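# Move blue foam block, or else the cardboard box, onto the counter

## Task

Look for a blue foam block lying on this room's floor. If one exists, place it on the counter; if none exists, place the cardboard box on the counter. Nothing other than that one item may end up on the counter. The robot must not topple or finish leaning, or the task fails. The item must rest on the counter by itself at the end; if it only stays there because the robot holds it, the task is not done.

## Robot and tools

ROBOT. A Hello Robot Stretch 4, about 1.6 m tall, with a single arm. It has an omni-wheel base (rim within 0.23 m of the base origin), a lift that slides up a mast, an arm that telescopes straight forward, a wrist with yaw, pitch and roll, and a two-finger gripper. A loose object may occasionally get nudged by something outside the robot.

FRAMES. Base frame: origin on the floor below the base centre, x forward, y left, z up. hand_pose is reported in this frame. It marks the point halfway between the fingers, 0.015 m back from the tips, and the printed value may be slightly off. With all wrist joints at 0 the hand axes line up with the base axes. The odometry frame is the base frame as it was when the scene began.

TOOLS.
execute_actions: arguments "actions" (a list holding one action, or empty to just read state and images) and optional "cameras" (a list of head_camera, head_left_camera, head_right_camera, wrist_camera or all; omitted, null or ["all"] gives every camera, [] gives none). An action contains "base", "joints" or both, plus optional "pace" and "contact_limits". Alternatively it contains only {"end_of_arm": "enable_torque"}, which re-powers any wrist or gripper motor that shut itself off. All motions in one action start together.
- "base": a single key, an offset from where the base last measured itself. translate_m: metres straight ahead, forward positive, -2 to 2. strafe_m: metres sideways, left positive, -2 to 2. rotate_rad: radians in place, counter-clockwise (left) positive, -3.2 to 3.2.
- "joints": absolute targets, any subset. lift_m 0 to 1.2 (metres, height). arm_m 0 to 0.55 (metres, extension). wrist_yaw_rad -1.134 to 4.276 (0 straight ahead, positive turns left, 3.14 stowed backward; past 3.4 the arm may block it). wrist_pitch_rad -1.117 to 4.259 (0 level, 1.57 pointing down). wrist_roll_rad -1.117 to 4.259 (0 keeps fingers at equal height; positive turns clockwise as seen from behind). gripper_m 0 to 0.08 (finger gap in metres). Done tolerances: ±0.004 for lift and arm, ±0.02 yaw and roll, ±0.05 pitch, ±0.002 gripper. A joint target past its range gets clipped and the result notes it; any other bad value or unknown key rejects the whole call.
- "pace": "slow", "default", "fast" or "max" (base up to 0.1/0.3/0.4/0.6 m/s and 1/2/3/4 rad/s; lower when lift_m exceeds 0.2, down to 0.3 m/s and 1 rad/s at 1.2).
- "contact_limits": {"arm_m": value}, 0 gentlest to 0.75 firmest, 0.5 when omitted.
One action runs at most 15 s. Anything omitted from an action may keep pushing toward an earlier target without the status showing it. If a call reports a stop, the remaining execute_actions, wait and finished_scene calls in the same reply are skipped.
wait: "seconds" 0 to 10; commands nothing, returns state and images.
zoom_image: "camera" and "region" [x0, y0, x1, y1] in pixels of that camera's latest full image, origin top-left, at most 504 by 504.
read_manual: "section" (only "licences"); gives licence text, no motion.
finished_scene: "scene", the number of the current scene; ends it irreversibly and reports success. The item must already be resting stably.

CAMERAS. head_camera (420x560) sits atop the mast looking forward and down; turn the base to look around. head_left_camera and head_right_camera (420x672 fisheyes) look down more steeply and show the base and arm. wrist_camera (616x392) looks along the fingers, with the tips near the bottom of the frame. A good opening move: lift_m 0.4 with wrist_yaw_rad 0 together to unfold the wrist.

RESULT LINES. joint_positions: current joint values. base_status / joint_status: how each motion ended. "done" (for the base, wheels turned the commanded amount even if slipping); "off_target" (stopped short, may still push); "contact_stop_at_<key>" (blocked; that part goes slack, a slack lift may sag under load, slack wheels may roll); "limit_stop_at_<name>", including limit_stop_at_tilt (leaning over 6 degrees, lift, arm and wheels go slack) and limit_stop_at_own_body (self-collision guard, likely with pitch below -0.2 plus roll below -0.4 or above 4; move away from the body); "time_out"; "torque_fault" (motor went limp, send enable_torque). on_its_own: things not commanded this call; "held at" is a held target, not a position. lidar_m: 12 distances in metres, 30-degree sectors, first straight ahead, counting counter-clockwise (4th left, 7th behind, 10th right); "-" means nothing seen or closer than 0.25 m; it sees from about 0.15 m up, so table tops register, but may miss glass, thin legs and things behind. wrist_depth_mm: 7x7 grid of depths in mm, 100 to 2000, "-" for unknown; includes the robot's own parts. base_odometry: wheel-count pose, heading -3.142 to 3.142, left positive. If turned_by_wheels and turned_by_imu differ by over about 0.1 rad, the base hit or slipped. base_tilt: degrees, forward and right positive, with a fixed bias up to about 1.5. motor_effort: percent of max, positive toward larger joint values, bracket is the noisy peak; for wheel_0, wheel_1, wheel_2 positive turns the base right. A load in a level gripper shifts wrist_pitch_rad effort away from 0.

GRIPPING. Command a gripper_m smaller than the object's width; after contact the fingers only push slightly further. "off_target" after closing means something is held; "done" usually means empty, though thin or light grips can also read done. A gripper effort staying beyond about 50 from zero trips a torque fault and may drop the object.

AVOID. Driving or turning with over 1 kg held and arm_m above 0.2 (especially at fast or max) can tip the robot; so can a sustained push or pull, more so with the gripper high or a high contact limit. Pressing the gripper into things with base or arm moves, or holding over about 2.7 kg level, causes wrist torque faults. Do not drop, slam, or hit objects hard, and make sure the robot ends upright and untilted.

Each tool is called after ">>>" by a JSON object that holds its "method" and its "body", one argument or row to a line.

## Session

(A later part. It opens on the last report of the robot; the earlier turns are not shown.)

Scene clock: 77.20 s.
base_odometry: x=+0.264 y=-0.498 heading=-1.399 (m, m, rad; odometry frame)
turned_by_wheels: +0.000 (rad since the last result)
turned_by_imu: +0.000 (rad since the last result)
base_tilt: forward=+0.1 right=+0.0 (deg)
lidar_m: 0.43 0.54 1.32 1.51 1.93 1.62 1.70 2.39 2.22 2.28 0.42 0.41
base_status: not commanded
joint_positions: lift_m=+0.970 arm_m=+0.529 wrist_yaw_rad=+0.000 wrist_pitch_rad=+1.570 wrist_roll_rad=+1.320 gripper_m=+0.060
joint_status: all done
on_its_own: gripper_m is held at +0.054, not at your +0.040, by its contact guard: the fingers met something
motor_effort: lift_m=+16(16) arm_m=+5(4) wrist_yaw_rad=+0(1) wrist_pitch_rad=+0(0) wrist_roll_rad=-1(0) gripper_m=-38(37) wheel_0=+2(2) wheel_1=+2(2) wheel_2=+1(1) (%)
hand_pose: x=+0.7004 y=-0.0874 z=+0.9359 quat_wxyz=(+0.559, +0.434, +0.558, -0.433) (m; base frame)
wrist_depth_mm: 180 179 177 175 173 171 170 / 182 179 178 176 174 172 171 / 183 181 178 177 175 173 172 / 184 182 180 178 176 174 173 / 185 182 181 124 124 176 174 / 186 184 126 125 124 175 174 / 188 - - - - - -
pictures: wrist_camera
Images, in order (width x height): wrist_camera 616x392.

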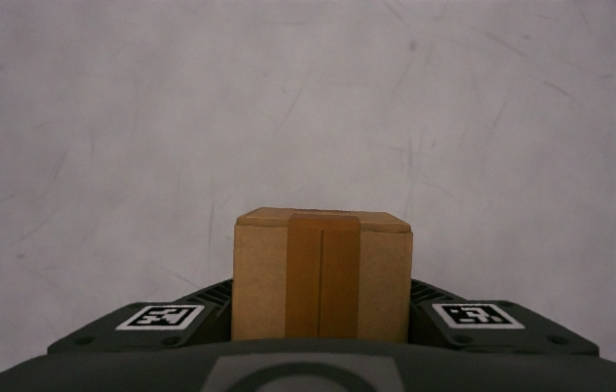

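>>> {"method": "execute_actions", "body": {
  "actions": [
    {"joints":{"lift_m":0.966,"gripper_m":0.08}}
  ],
  "cameras": []
}}

>>> {"method": "execute_actions", "body": {
  "actions": [
    {"joints":{"lift_m":1.06},"pace":"fast"}
  ],
  "cameras": ["wrist_camera"]
}}

>>> {"method": "finished_scene", "body": {
  "scene": 1
}}

Scene clock: 81.27 s.
base_odometry: x=+0.264 y=-0.498 heading=-1.399 (m, m, rad; odometry frame)
turned_by_wheels: +0.000 (rad since the last result)
turned_by_imu: -0.001 (rad since the last result)
base_tilt: forward=+0.1 right=+0.0 (deg)
lidar_m: 0.40 0.58 1.32 1.45 1.96 1.60 1.67 2.40 2.24 2.30 0.43 0.39
base_status: not commanded
joint_positions: lift_m=+0.966 arm_m=+0.529 wrist_yaw_rad=+0.000 wrist_pitch_rad=+1.570 wrist_roll_rad=+1.320 gripper_m=+0.080
joint_status: all done
motor_effort: lift_m=+16(17) arm_m=+4(4) wrist_yaw_rad=+0(0) wrist_pitch_rad=+0(1) wrist_roll_rad=+0(1) gripper_m=+3(38) wheel_0=+2(2) wheel_1=+2(2) wheel_2=+1(1) (%)
hand_pose: x=+0.7004 y=-0.0874 z=+0.9319 quat_wxyz=(+0.559, +0.434, +0.558, -0.433) (m; base frame)
wrist_depth_mm: 177 175 173 172 169 167 166 / 178 176 173 171 170 168 167 / 179 177 175 173 171 169 168 / 180 178 176 174 172 170 169 / 181 179 177 125 124 171 170 / 183 112 128 126 125 131 171 / - - - - - - -
pictures: none
No camera images: the call's "cameras" was empty. Leave "cameras" out to get every camera's image.

Scene clock: 82.43 s.
base_odometry: x=+0.264 y=-0.498 heading=-1.399 (m, m, rad; odometry frame)
turned_by_wheels: +0.000 (rad since the last result)
turned_by_imu: +0.000 (rad since the last result)
base_tilt: forward=+0.1 right=+0.0 (deg)
lidar_m: 0.40 0.56 1.29 1.50 1.98 1.63 1.70 2.37 2.23 2.30 0.44 0.40
base_status: not commanded
joint_positions: lift_m=+1.060 arm_m=+0.529 wrist_yaw_rad=+0.000 wrist_pitch_rad=+1.570 wrist_roll_rad=+1.320 gripper_m=+0.080
joint_status: all done
motor_effort: lift_m=+25(27) arm_m=+4(4) wrist_yaw_rad=+0(1) wrist_pitch_rad=+0(0) wrist_roll_rad=+0(0) gripper_m=+2(3) wheel_0=+1(2) wheel_1=+2(2) wheel_2=+1(1) (%)
hand_pose: x=+0.7004 y=-0.0874 z=+1.0252 quat_wxyz=(+0.559, +0.434, +0.558, -0.433) (m; base frame)
wrist_depth_mm: 271 268 264 262 258 257 254 / 273 270 267 265 260 258 256 / 273 271 268 266 264 260 257 / 277 272 271 266 265 262 259 / 278 274 271 219 265 263 262 / 279 112 152 220 266 131 262 / - - - - - - -
pictures: wrist_camera
Images, in order (width x height): wrist_camera 616x392.

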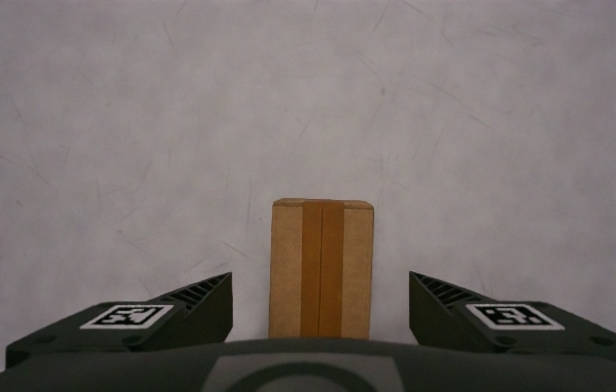

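The scene is finished: the task was done.


## Next scene

The same job, from a new start.

>>> {"method": "execute_actions", "body": {
  "actions": []
}}

Scene clock: 0.00 s.
base_odometry: x=+0.000 y=+0.000 heading=+0.000 (m, m, rad; odometry frame)
turned_by_wheels: +0.000 (rad since the last result)
turned_by_imu: +0.000 (rad since the last result)
base_tilt: forward=+0.1 right=+0.0 (deg)
lidar_m: 0.86 1.56 1.57 1.81 2.98 1.29 1.44 2.17 2.18 0.94 0.76 0.77
base_status: not commanded
joint_positions: lift_m=+0.206 arm_m=+0.001 wrist_yaw_rad=+3.154 wrist_pitch_rad=+0.009 wrist_roll_rad=+0.008 gripper_m=+0.040
joint_status: not commanded
motor_effort: lift_m=+21 arm_m=-1 wrist_yaw_rad=+1 wrist_pitch_rad=-9 wrist_roll_rad=-1 gripper_m=+1 wheel_0=+0 wheel_1=-1 wheel_2=+1 (%)
hand_pose: x=-0.0419 y=+0.0848 z=+0.3824 quat_wxyz=(-0.006, -0.005, +0.004, +1.000) (m; base frame)
wrist_depth_mm: - 140 224 - - - - / - 114 141 - 1464 1336 - / - 117 142 1808 1499 1336 - / 144 142 235 1863 1537 1308 - / 221 - - 1921 1576 1366 - / 222 1430 145 1336 142 1308 1255 / 222 - - - - - 976
pictures: head_camera, head_left_camera, head_right_camera, wrist_camera
Images, in order (width x height): head_camera 420x560, head_left_camera 420x672, head_right_camera 420x672, wrist_camera 616x392.

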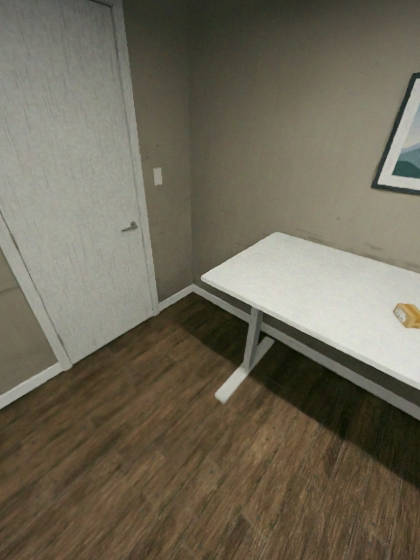

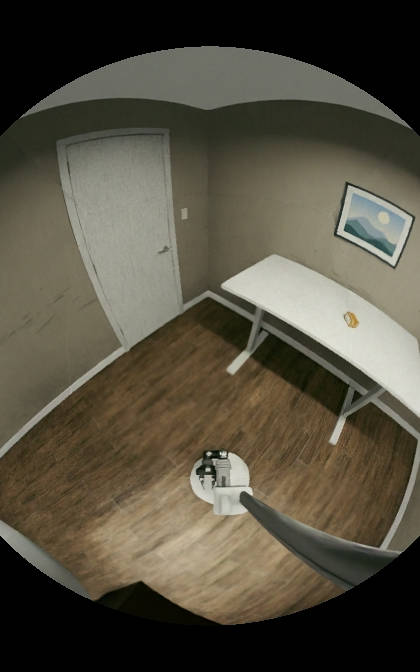

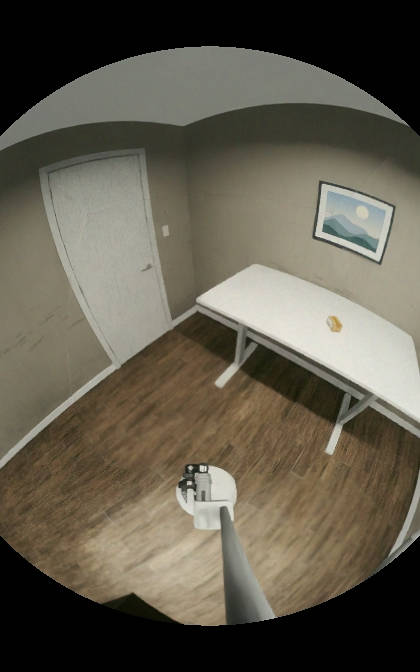

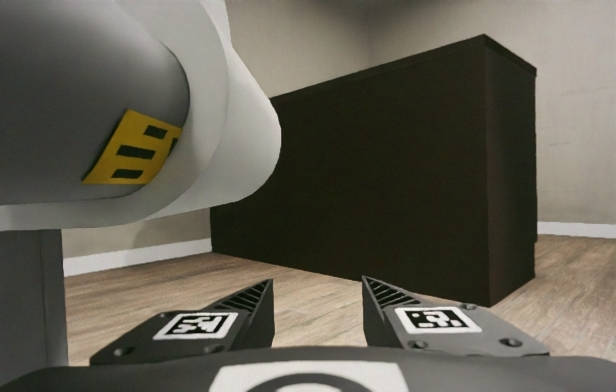

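>>> {"method": "execute_actions", "body": {
  "actions": [
    {"base":{"rotate_rad":2.15},"pace":"max"}
  ],
  "cameras": []
}}

>>> {"method": "execute_actions", "body": {
  "actions": [
    {"base":{"translate_m":2.0},"joints":{"lift_m":0.4,"wrist_yaw_rad":0,"gripper_m":0.08},"pace":"max"}
  ],
  "cameras": ["head_left_camera"]
}}

>>> {"method": "execute_actions", "body": {
  "actions": [
    {"base":{"rotate_rad":1.5},"pace":"max"}
  ]
}}

Scene clock: 7.97 s.
base_odometry: x=+0.000 y=+0.000 heading=+2.150 (m, m, rad; odometry frame)
turned_by_wheels: +2.150 (rad since the last result)
turned_by_imu: +2.118 (rad since the last result)
base_tilt: forward=+0.1 right=+0.0 (deg)
lidar_m: 3.19 1.31 1.47 2.16 2.16 0.89 0.76 0.76 0.92 1.56 1.58 1.90
base_status: done
joint_positions: lift_m=+0.206 arm_m=+0.001 wrist_yaw_rad=+3.154 wrist_pitch_rad=+0.009 wrist_roll_rad=+0.008 gripper_m=+0.040
joint_status: not commanded
motor_effort: lift_m=+22(21) arm_m=-2(1) wrist_yaw_rad=+0(1) wrist_pitch_rad=-10(9) wrist_roll_rad=-1(1) gripper_m=+2(0) wheel_0=+1(11) wheel_1=+3(8) wheel_2=+2(12) (%)
hand_pose: x=-0.0419 y=+0.0848 z=+0.3824 quat_wxyz=(-0.006, -0.005, +0.004, +1.000) (m; base frame)
wrist_depth_mm: - 140 224 1205 1205 1983 1983 / - 114 140 1708 1808 1863 - / - 117 142 1808 1808 1863 1983 / 145 143 236 1756 1808 1921 - / 222 1618 1661 1756 1808 1983 1983 / 222 1430 145 1308 142 1366 1255 / 222 - - - - - 976
pictures: none
No camera images: the call's "cameras" was empty. Leave "cameras" out to get every camera's image.

Scene clock: 12.87 s.
base_odometry: x=-1.096 y=+1.673 heading=+2.150 (m, m, rad; odometry frame)
turned_by_wheels: +0.000 (rad since the last result)
turned_by_imu: -0.001 (rad since the last result)
base_tilt: forward=+0.2 right=+0.0 (deg)
lidar_m: 1.24 1.23 1.44 2.05 0.82 0.97 3.53 2.15 1.24 1.07 1.05 1.30
base_status: done
joint_positions: lift_m=+0.400 arm_m=+0.001 wrist_yaw_rad=+0.000 wrist_pitch_rad=+0.009 wrist_roll_rad=+0.008 gripper_m=+0.080
joint_status: all done
motor_effort: lift_m=+24(28) arm_m=-1(1) wrist_yaw_rad=-1(8) wrist_pitch_rad=-10(10) wrist_roll_rad=-1(1) gripper_m=+2(2) wheel_0=+0(9) wheel_1=+0(7) wheel_2=+0(13) (%)
hand_pose: x=+0.3845 y=-0.0874 z=+0.5760 quat_wxyz=(+1.000, +0.004, +0.005, +0.000) (m; base frame)
wrist_depth_mm: 931 976 1025 1060 1118 1182 1078 / 960 991 1025 1078 1138 1205 1118 / 960 991 1042 1078 1160 1205 1118 / 946 976 1025 1078 1160 1229 1118 / 960 1025 1060 1098 1138 1229 1118 / 946 991 166 1098 1160 134 1078 / - - 136 - - - -
pictures: head_left_camera
Images, in order (width x height): head_left_camera 420x672.

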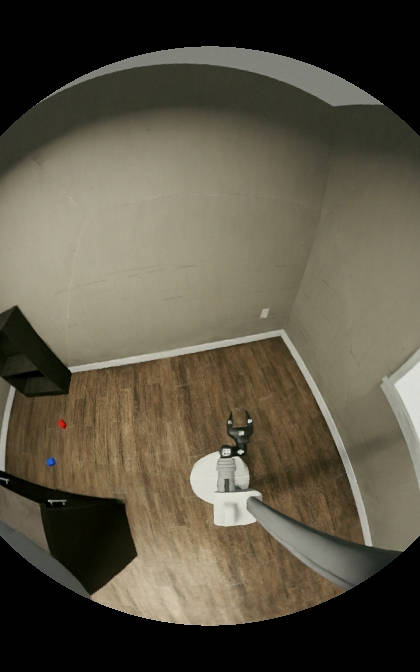

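Scene clock: 14.47 s.
base_odometry: x=-1.096 y=+1.673 heading=-2.633 (m, m, rad; odometry frame)
turned_by_wheels: +1.500 (rad since the last result)
turned_by_imu: +1.478 (rad since the last result)
base_tilt: forward=+0.1 right=+0.0 (deg)
lidar_m: 1.83 0.82 0.91 2.70 2.39 1.30 1.07 1.08 1.25 1.24 1.23 1.41
base_status: done
joint_positions: lift_m=+0.400 arm_m=+0.001 wrist_yaw_rad=+0.000 wrist_pitch_rad=+0.009 wrist_roll_rad=+0.008 gripper_m=+0.080
joint_status: not commanded
motor_effort: lift_m=+24(24) arm_m=-2(1) wrist_yaw_rad=-1(2) wrist_pitch_rad=-10(9) wrist_roll_rad=-1(1) gripper_m=+2(2) wheel_0=+0(9) wheel_1=+1(4) wheel_2=+0(11) (%)
hand_pose: x=+0.3845 y=-0.0873 z=+0.5760 quat_wxyz=(+1.000, +0.004, +0.005, +0.000) (m; base frame)
wrist_depth_mm: 597 - - - - 1537 1160 / 627 - - - - 1499 1160 / 585 1397 - - - 1499 1182 / 609 1336 - - - 1499 1182 / 597 1336 - - - 1537 1205 / 580 854 166 1863 1618 134 1182 / - - 136 - - - -
pictures: head_camera, head_left_camera, head_right_camera, wrist_camera
Images, in order (width x height): head_camera 420x560, head_left_camera 420x672, head_right_camera 420x672, wrist_camera 616x392.

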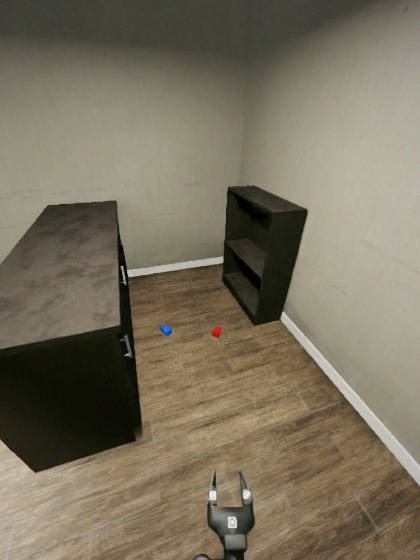

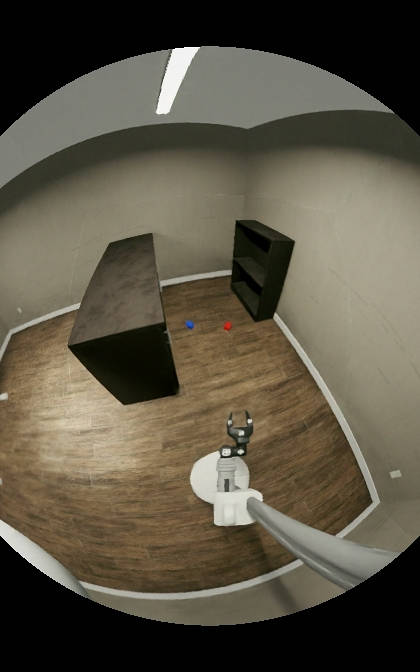

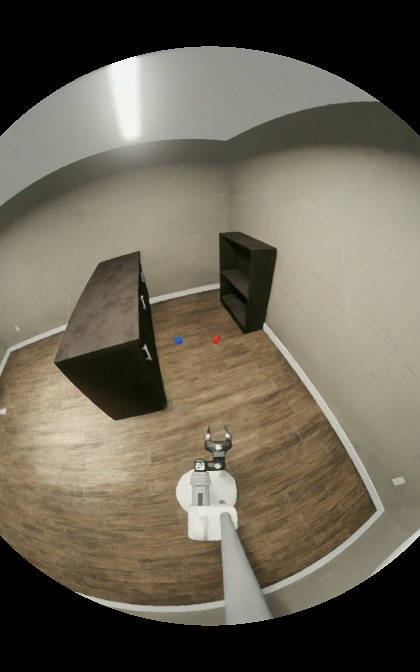

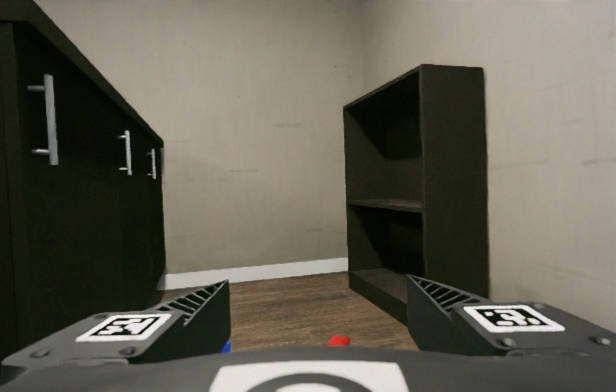

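>>> {"method": "execute_actions", "body": {
  "actions": [
    {"base":{"translate_m":1.0},"joints":{"wrist_pitch_rad":1.57,"lift_m":0.3},"pace":"max"}
  ],
  "cameras": []
}}

>>> {"method": "execute_actions", "body": {
  "actions": [
    {"base":{"rotate_rad":0.8},"joints":{"arm_m":0.33},"pace":"fast"}
  ]
}}

Scene clock: 21.17 s.
base_odometry: x=-1.969 y=+1.186 heading=-2.633 (m, m, rad; odometry frame)
turned_by_wheels: +0.000 (rad since the last result)
turned_by_imu: -0.002 (rad since the last result)
base_tilt: forward=+0.1 right=+0.0 (deg)
lidar_m: 1.22 0.83 0.44 0.36 0.36 2.50 2.05 2.05 1.15 0.94 0.93 0.81
base_status: done
joint_positions: lift_m=+0.300 arm_m=+0.001 wrist_yaw_rad=+0.000 wrist_pitch_rad=+1.570 wrist_roll_rad=+0.008 gripper_m=+0.080
joint_status: all done
motor_effort: lift_m=+18(20) arm_m=-1(1) wrist_yaw_rad=+0(2) wrist_pitch_rad=-1(7) wrist_roll_rad=-1(1) gripper_m=+1(1) wheel_0=+1(8) wheel_1=+1(6) wheel_2=+1(14) (%)
hand_pose: x=+0.1720 y=-0.0874 z=+0.2657 quat_wxyz=(+0.707, +0.003, +0.707, -0.003) (m; base frame)
wrist_depth_mm: 427 424 424 418 413 415 407 / 430 424 421 421 415 413 410 / 430 427 424 421 418 413 415 / 433 427 424 421 421 415 418 / 436 224 211 229 421 415 415 / 217 211 166 209 208 134 421 / - - 136 - - - -
pictures: none
No camera images: the call's "cameras" was empty. Leave "cameras" out to get every camera's image.

Scene clock: 22.93 s.
base_odometry: x=-1.969 y=+1.186 heading=-1.833 (m, m, rad; odometry frame)
turned_by_wheels: +0.800 (rad since the last result)
turned_by_imu: +0.788 (rad since the last result)
base_tilt: forward=+0.1 right=+0.0 (deg)
lidar_m: 0.53 0.39 0.36 0.35 2.13 2.04 1.37 0.99 0.92 0.80 0.91 1.66
base_status: done
joint_positions: lift_m=+0.300 arm_m=+0.329 wrist_yaw_rad=+0.000 wrist_pitch_rad=+1.570 wrist_roll_rad=+0.008 gripper_m=+0.080
joint_status: all done
motor_effort: lift_m=+19(18) arm_m=+5(4) wrist_yaw_rad=-1(0) wrist_pitch_rad=+0(2) wrist_roll_rad=-1(0) gripper_m=+3(2) wheel_0=+0(8) wheel_1=-1(9) wheel_2=+2(10) (%)
hand_pose: x=+0.5003 y=-0.0874 z=+0.2657 quat_wxyz=(+0.707, +0.003, +0.707, -0.003) (m; base frame)
wrist_depth_mm: 254 421 421 415 415 413 407 / 349 421 421 415 413 413 410 / 387 424 424 418 418 413 415 / 427 424 424 418 415 413 413 / 430 427 427 421 421 418 415 / 436 430 166 424 427 134 415 / - - 136 - - - -
pictures: head_camera, head_left_camera, head_right_camera, wrist_camera
Images, in order (width x height): head_camera 420x560, head_left_camera 420x672, head_right_camera 420x672, wrist_camera 616x392.

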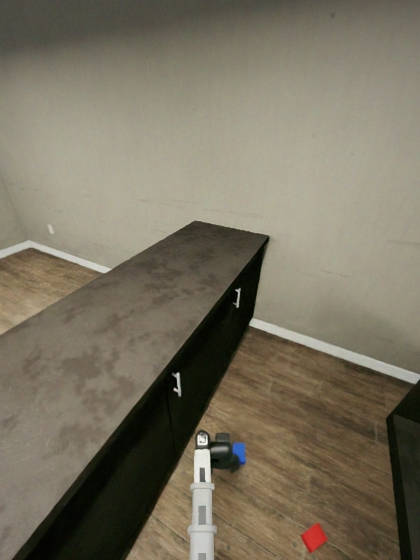

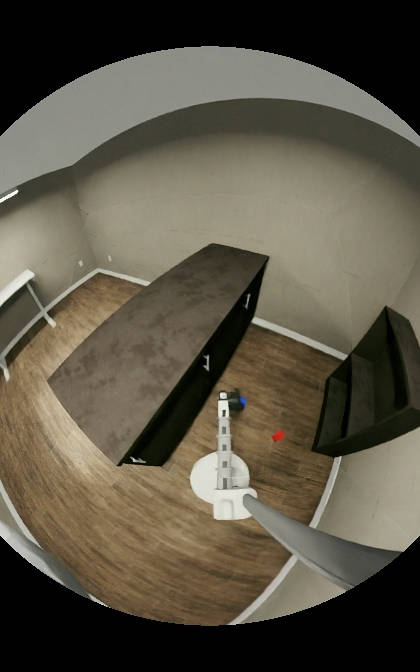

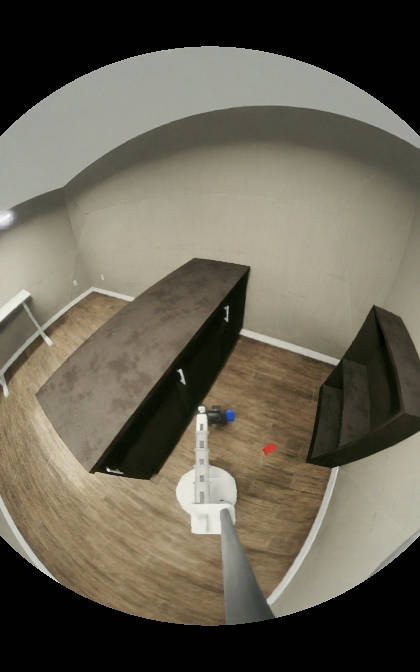

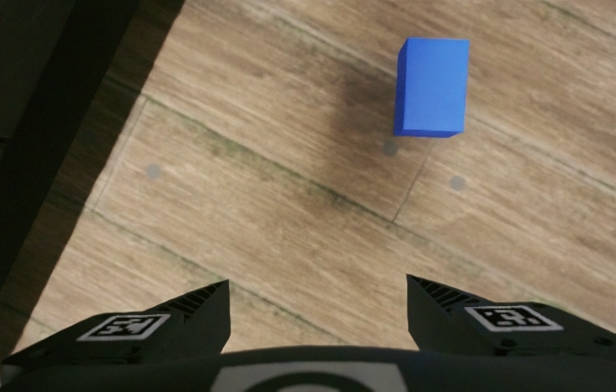

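>>> {"method": "execute_actions", "body": {
  "actions": [
    {"base":{"strafe_m":-0.11},"joints":{"arm_m":0.47,"lift_m":0.14},"pace":"fast"}
  ],
  "cameras": ["wrist_camera"]
}}

Scene clock: 26.67 s.
base_odometry: x=-2.075 y=+1.214 heading=-1.832 (m, m, rad; odometry frame)
turned_by_wheels: +0.000 (rad since the last result)
turned_by_imu: -0.002 (rad since the last result)
base_tilt: forward=+0.1 right=+0.0 (deg)
lidar_m: 0.70 0.50 0.45 0.48 2.19 2.05 1.24 0.86 0.83 0.70 0.75 1.63
base_status: done
joint_positions: lift_m=+0.140 arm_m=+0.469 wrist_yaw_rad=+0.000 wrist_pitch_rad=+1.570 wrist_roll_rad=+0.008 gripper_m=+0.080
joint_status: all done
motor_effort: lift_m=+16(17) arm_m=+4(4) wrist_yaw_rad=-1(1) wrist_pitch_rad=+0(2) wrist_roll_rad=+0(1) gripper_m=+2(2) wheel_0=-1(11) wheel_1=+2(13) wheel_2=+1(2) (%)
hand_pose: x=+0.6404 y=-0.0874 z=+0.1059 quat_wxyz=(+0.707, +0.003, +0.707, -0.003) (m; base frame)
wrist_depth_mm: 263 259 257 255 253 253 251 / 263 262 259 257 255 254 253 / 264 262 260 259 257 254 254 / 265 263 262 215 257 256 255 / 266 265 264 215 258 257 255 / 266 265 166 217 215 134 256 / - - 136 - - - -
pictures: wrist_camera
Images, in order (width x height): wrist_camera 616x392.

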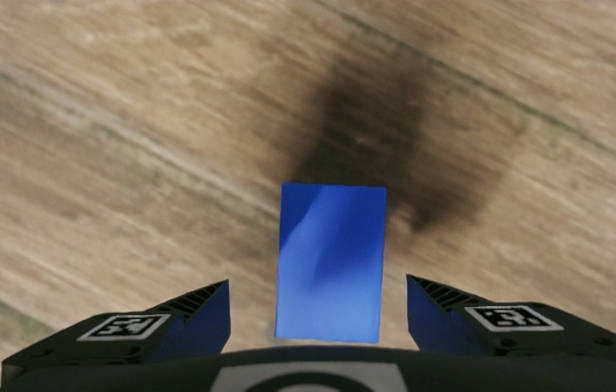

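>>> {"method": "execute_actions", "body": {
  "actions": [
    {"base":{"strafe_m":-0.006},"joints":{"lift_m":0.056}}
  ],
  "cameras": ["wrist_camera"]
}}

>>> {"method": "execute_actions", "body": {
  "actions": [
    {"joints":{"gripper_m":0.04}}
  ],
  "cameras": ["wrist_camera"]
}}

>>> {"method": "execute_actions", "body": {
  "actions": [
    {"joints":{"lift_m":1.05,"arm_m":0.3},"pace":"fast"}
  ],
  "cameras": ["wrist_camera"]
}}

Scene clock: 30.73 s.
base_odometry: x=-2.081 y=+1.216 heading=-1.833 (m, m, rad; odometry frame)
turned_by_wheels: +0.000 (rad since the last result)
turned_by_imu: -0.002 (rad since the last result)
base_tilt: forward=+0.2 right=+0.0 (deg)
lidar_m: 0.72 0.49 0.46 0.48 2.23 2.09 1.25 0.90 0.84 0.71 0.77 1.62
base_status: done
joint_positions: lift_m=+0.056 arm_m=+0.469 wrist_yaw_rad=+0.000 wrist_pitch_rad=+1.570 wrist_roll_rad=+0.008 gripper_m=+0.080
joint_status: all done
motor_effort: lift_m=+16(16) arm_m=+5(4) wrist_yaw_rad=+0(1) wrist_pitch_rad=+0(0) wrist_roll_rad=-1(1) gripper_m=+3(2) wheel_0=-1(7) wheel_1=-1(6) wheel_2=+0(1) (%)
hand_pose: x=+0.6404 y=-0.0874 z=+0.0219 quat_wxyz=(+0.707, +0.003, +0.707, -0.003) (m; base frame)
wrist_depth_mm: 176 175 174 173 171 171 170 / 177 176 174 173 173 171 171 / 178 177 176 174 173 172 171 / 179 178 176 130 174 173 172 / 180 178 177 131 130 174 173 / 180 178 137 131 131 133 173 / - - 132 - - - -
pictures: wrist_camera
Images, in order (width x height): wrist_camera 616x392.

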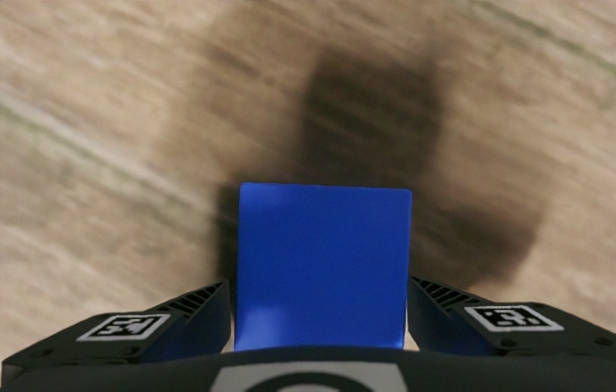

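Scene clock: 31.73 s.
base_odometry: x=-2.081 y=+1.216 heading=-1.833 (m, m, rad; odometry frame)
turned_by_wheels: +0.000 (rad since the last result)
turned_by_imu: +0.000 (rad since the last result)
base_tilt: forward=+0.1 right=+0.0 (deg)
lidar_m: 0.70 0.49 0.46 0.49 2.22 2.10 1.26 0.87 0.84 0.69 0.78 1.63
base_status: not commanded
joint_positions: lift_m=+0.056 arm_m=+0.469 wrist_yaw_rad=+0.000 wrist_pitch_rad=+1.570 wrist_roll_rad=+0.008 gripper_m=+0.059
joint_status: gripper_m off_target (ended at +0.059, target +0.040)
on_its_own: gripper_m is held at +0.054, not at your +0.040, by its contact guard: the fingers met something
motor_effort: lift_m=+16(16) arm_m=+4(4) wrist_yaw_rad=-1(1) wrist_pitch_rad=-1(0) wrist_roll_rad=+0(0) gripper_m=-36(38) wheel_0=-1(1) wheel_1=-1(1) wheel_2=+0(0) (%)
hand_pose: x=+0.6404 y=-0.0874 z=+0.0219 quat_wxyz=(+0.707, +0.003, +0.707, -0.003) (m; base frame)
wrist_depth_mm: 177 175 174 173 171 171 170 / 177 176 175 173 173 172 170 / 178 177 176 174 173 172 171 / 179 178 176 130 173 172 172 / 179 178 177 131 130 174 173 / 181 179 132 131 130 174 173 / 181 - - - - - -
pictures: wrist_camera
Images, in order (width x height): wrist_camera 616x392.

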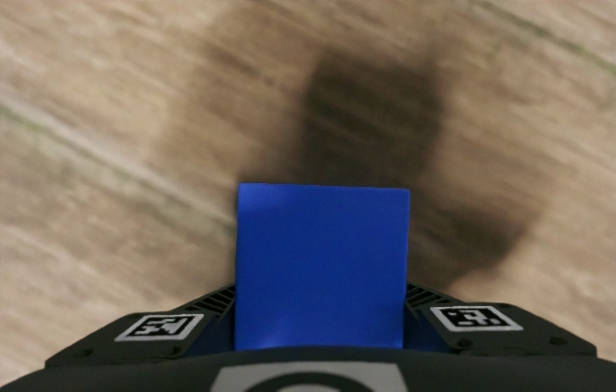

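Scene clock: 35.30 s.
base_odometry: x=-2.081 y=+1.216 heading=-1.833 (m, m, rad; odometry frame)
turned_by_wheels: +0.000 (rad since the last result)
turned_by_imu: -0.001 (rad since the last result)
base_tilt: forward=+0.1 right=+0.0 (deg)
lidar_m: 0.72 0.50 0.46 0.48 2.19 2.09 1.25 0.88 0.82 0.71 0.74 1.62
base_status: not commanded
joint_positions: lift_m=+1.050 arm_m=+0.301 wrist_yaw_rad=+0.000 wrist_pitch_rad=+1.570 wrist_roll_rad=+0.008 gripper_m=+0.059
joint_status: all done
on_its_own: gripper_m is held at +0.054, not at your +0.040, by its contact guard: the fingers met something
motor_effort: lift_m=+26(28) arm_m=-5(6) wrist_yaw_rad=+1(2) wrist_pitch_rad=-2(2) wrist_roll_rad=-1(1) gripper_m=-36(37) wheel_0=-1(1) wheel_1=-1(1) wheel_2=+0(0) (%)
hand_pose: x=+0.4717 y=-0.0874 z=+1.0152 quat_wxyz=(+0.707, +0.003, +0.707, -0.003) (m; base frame)
wrist_depth_mm: 397 530 778 1182 1160 1160 1160 / 421 585 931 1160 1160 1160 1138 / 466 661 1182 1182 1160 1160 1160 / 517 778 1182 131 1182 1160 1182 / 585 917 1205 131 130 1182 1078 / 654 917 132 131 130 1182 1078 / 691 - - - - - -
pictures: wrist_camera
Images, in order (width x height): wrist_camera 616x392.

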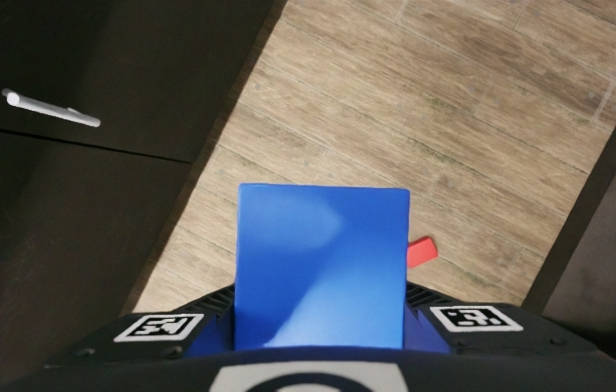

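>>> {"method": "execute_actions", "body": {
  "actions": [
    {"base":{"rotate_rad":1.05},"joints":{"lift_m":1.07},"pace":"fast"}
  ],
  "cameras": []
}}

>>> {"method": "execute_actions", "body": {
  "actions": [
    {"joints":{"arm_m":0.52,"lift_m":1.02},"pace":"fast"}
  ]
}}

Scene clock: 40.93 s.
base_odometry: x=-2.081 y=+1.216 heading=-0.783 (m, m, rad; odometry frame)
turned_by_wheels: +1.050 (rad since the last result)
turned_by_imu: +1.033 (rad since the last result)
base_tilt: forward=+0.1 right=+0.0 (deg)
lidar_m: 0.46 0.48 2.18 2.10 1.22 0.85 0.84 0.71 0.74 1.63 0.69 0.50
base_status: done
joint_positions: lift_m=+1.070 arm_m=+0.301 wrist_yaw_rad=+0.000 wrist_pitch_rad=+1.570 wrist_roll_rad=+0.008 gripper_m=+0.059
joint_status: all done
on_its_own: gripper_m is held at +0.054, not at your +0.040, by its contact guard: the fingers met something
motor_effort: lift_m=+26(27) arm_m=-4(4) wrist_yaw_rad=+0(1) wrist_pitch_rad=-2(2) wrist_roll_rad=-1(1) gripper_m=-37(36) wheel_0=-1(6) wheel_1=-2(9) wheel_2=+1(6) (%)
hand_pose: x=+0.4717 y=-0.0874 z=+1.0352 quat_wxyz=(+0.707, +0.003, +0.707, -0.003) (m; base frame)
wrist_depth_mm: 282 279 278 276 273 272 271 / 283 281 278 277 276 272 272 / 283 282 281 278 276 273 273 / 286 285 283 131 277 276 273 / 287 285 283 131 130 1182 1182 / 1255 1229 132 131 130 1205 1229 / 1255 - - - - - -
pictures: none
No camera images: the call's "cameras" was empty. Leave "cameras" out to get every camera's image.

Scene clock: 42.43 s.
base_odometry: x=-2.081 y=+1.216 heading=-0.783 (m, m, rad; odometry frame)
turned_by_wheels: +0.000 (rad since the last result)
turned_by_imu: -0.001 (rad since the last result)
base_tilt: forward=+0.1 right=+0.0 (deg)
lidar_m: 0.46 0.47 2.19 2.09 1.24 0.88 0.84 0.69 0.81 1.62 0.68 0.50
base_status: not commanded
joint_positions: lift_m=+1.020 arm_m=+0.519 wrist_yaw_rad=+0.000 wrist_pitch_rad=+1.570 wrist_roll_rad=+0.008 gripper_m=+0.059
joint_status: all done
on_its_own: gripper_m is held at +0.054, not at your +0.040, by its contact guard: the fingers met something
motor_effort: lift_m=+17(25) arm_m=+4(5) wrist_yaw_rad=-1(2) wrist_pitch_rad=-1(3) wrist_roll_rad=-1(1) gripper_m=-37(36) wheel_0=+0(0) wheel_1=-2(2) wheel_2=+1(1) (%)
hand_pose: x=+0.6903 y=-0.0874 z=+0.9859 quat_wxyz=(+0.707, +0.003, +0.707, -0.003) (m; base frame)
wrist_depth_mm: 231 229 229 226 226 223 223 / 232 230 229 226 226 224 224 / 233 232 228 228 226 225 224 / 234 232 231 131 227 225 224 / 236 233 231 131 130 227 226 / 237 233 132 131 131 227 226 / 237 - - - - - -
pictures: head_camera, head_left_camera, head_right_camera, wrist_camera
Images, in order (width x height): head_camera 420x560, head_left_camera 420x672, head_right_camera 420x672, wrist_camera 616x392.

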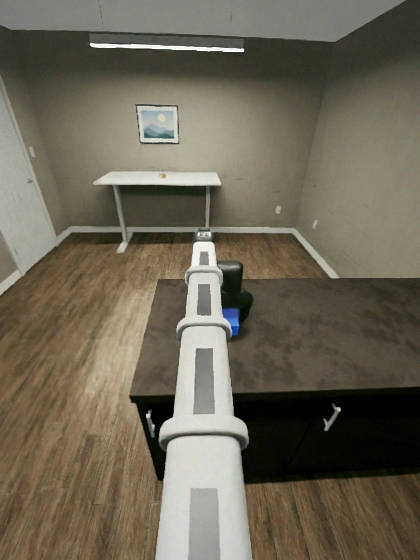

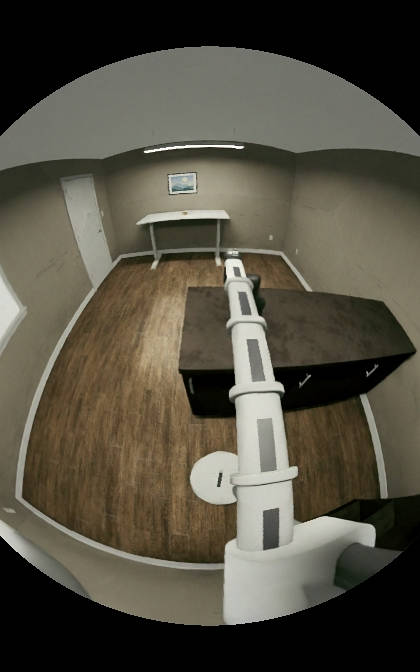

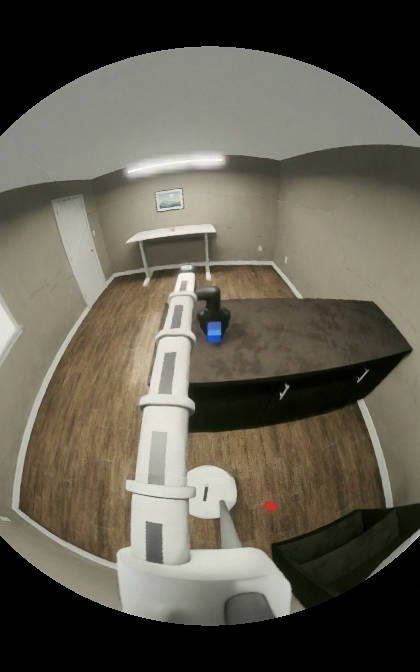

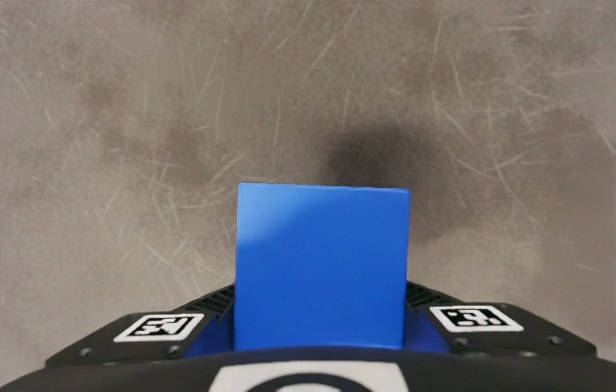

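>>> {"method": "execute_actions", "body": {
  "actions": [
    {"joints":{"lift_m":0.968},"pace":"slow"}
  ],
  "cameras": []
}}

>>> {"method": "execute_actions", "body": {
  "actions": [
    {"joints":{"gripper_m":0.08}}
  ],
  "cameras": []
}}

>>> {"method": "execute_actions", "body": {
  "actions": [
    {"joints":{"lift_m":1.05},"pace":"fast"}
  ],
  "cameras": ["wrist_camera"]
}}

Scene clock: 49.13 s.
base_odometry: x=-2.081 y=+1.216 heading=-0.783 (m, m, rad; odometry frame)
turned_by_wheels: +0.000 (rad since the last result)
turned_by_imu: -0.002 (rad since the last result)
base_tilt: forward=+0.1 right=+0.0 (deg)
lidar_m: 0.45 0.49 2.19 2.10 1.22 0.87 0.82 0.70 0.78 1.62 0.72 0.50
base_status: not commanded
joint_positions: lift_m=+0.968 arm_m=+0.519 wrist_yaw_rad=+0.000 wrist_pitch_rad=+1.570 wrist_roll_rad=+0.008 gripper_m=+0.059
joint_status: all done
on_its_own: gripper_m is held at +0.054, not at your +0.040, by its contact guard: the fingers met something
motor_effort: lift_m=+17(15) arm_m=+5(5) wrist_yaw_rad=-1(1) wrist_pitch_rad=-1(0) wrist_roll_rad=-1(1) gripper_m=-37(37) wheel_0=-1(1) wheel_1=-3(2) wheel_2=+1(1) (%)
hand_pose: x=+0.6903 y=-0.0874 z=+0.9339 quat_wxyz=(+0.707, +0.003, +0.707, -0.003) (m; base frame)
wrist_depth_mm: 179 177 176 175 174 173 171 / 179 178 177 176 174 173 172 / 180 179 178 176 176 174 172 / 181 179 178 130 175 175 173 / 182 180 179 131 130 175 174 / 182 181 132 131 131 176 175 / 183 - - - - - -
pictures: none
No camera images: the call's "cameras" was empty. Leave "cameras" out to get every camera's image.

Scene clock: 50.07 s.
base_odometry: x=-2.081 y=+1.216 heading=-0.783 (m, m, rad; odometry frame)
turned_by_wheels: +0.000 (rad since the last result)
turned_by_imu: +0.000 (rad since the last result)
base_tilt: forward=+0.2 right=+0.0 (deg)
lidar_m: 0.46 0.49 2.19 2.10 1.23 0.87 0.82 0.72 0.77 1.61 0.72 0.50
base_status: not commanded
joint_positions: lift_m=+0.968 arm_m=+0.519 wrist_yaw_rad=+0.000 wrist_pitch_rad=+1.570 wrist_roll_rad=+0.008 gripper_m=+0.080
joint_status: all done
motor_effort: lift_m=+16(16) arm_m=+5(4) wrist_yaw_rad=-1(1) wrist_pitch_rad=-1(1) wrist_roll_rad=-1(1) gripper_m=+2(36) wheel_0=-1(1) wheel_1=-2(3) wheel_2=+1(1) (%)
hand_pose: x=+0.6903 y=-0.0874 z=+0.9339 quat_wxyz=(+0.707, +0.003, +0.707, -0.003) (m; base frame)
wrist_depth_mm: 178 177 176 175 174 172 172 / 180 178 177 175 175 173 172 / 179 179 177 177 175 174 173 / 181 180 178 132 175 175 174 / 181 180 179 132 132 175 175 / 182 180 138 133 132 134 175 / - - 134 - - - -
pictures: none
No camera images: the call's "cameras" was empty. Leave "cameras" out to get every camera's image.

Scene clock: 51.17 s.
base_odometry: x=-2.081 y=+1.216 heading=-0.783 (m, m, rad; odometry frame)
turned_by_wheels: +0.000 (rad since the last result)
turned_by_imu: +0.000 (rad since the last result)
base_tilt: forward=+0.1 right=+0.0 (deg)
lidar_m: 0.47 0.45 2.17 2.11 1.25 0.86 0.82 0.69 0.80 1.62 0.67 0.50
base_status: not commanded
joint_positions: lift_m=+1.050 arm_m=+0.519 wrist_yaw_rad=+0.000 wrist_pitch_rad=+1.570 wrist_roll_rad=+0.008 gripper_m=+0.080
joint_status: all done
motor_effort: lift_m=+26(28) arm_m=+5(4) wrist_yaw_rad=+0(1) wrist_pitch_rad=+0(0) wrist_roll_rad=-1(1) gripper_m=+2(3) wheel_0=+0(1) wheel_1=-2(2) wheel_2=+1(1) (%)
hand_pose: x=+0.6903 y=-0.0874 z=+1.0152 quat_wxyz=(+0.707, +0.003, +0.707, -0.003) (m; base frame)
wrist_depth_mm: 262 258 258 254 252 253 251 / 263 259 258 257 256 253 252 / 264 262 260 258 256 255 253 / 265 262 259 214 256 256 253 / 265 264 262 214 258 256 255 / 267 263 166 216 215 134 256 / - - 136 - - - -
pictures: wrist_camera
Images, in order (width x height): wrist_camera 616x392.

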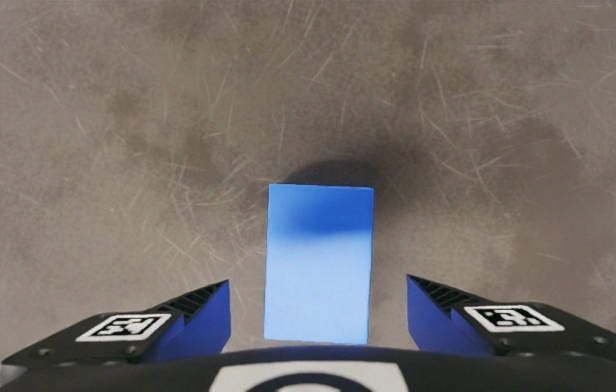

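>>> {"method": "finished_scene", "body": {
  "scene": 2
}}

The scene is finished: the task was done.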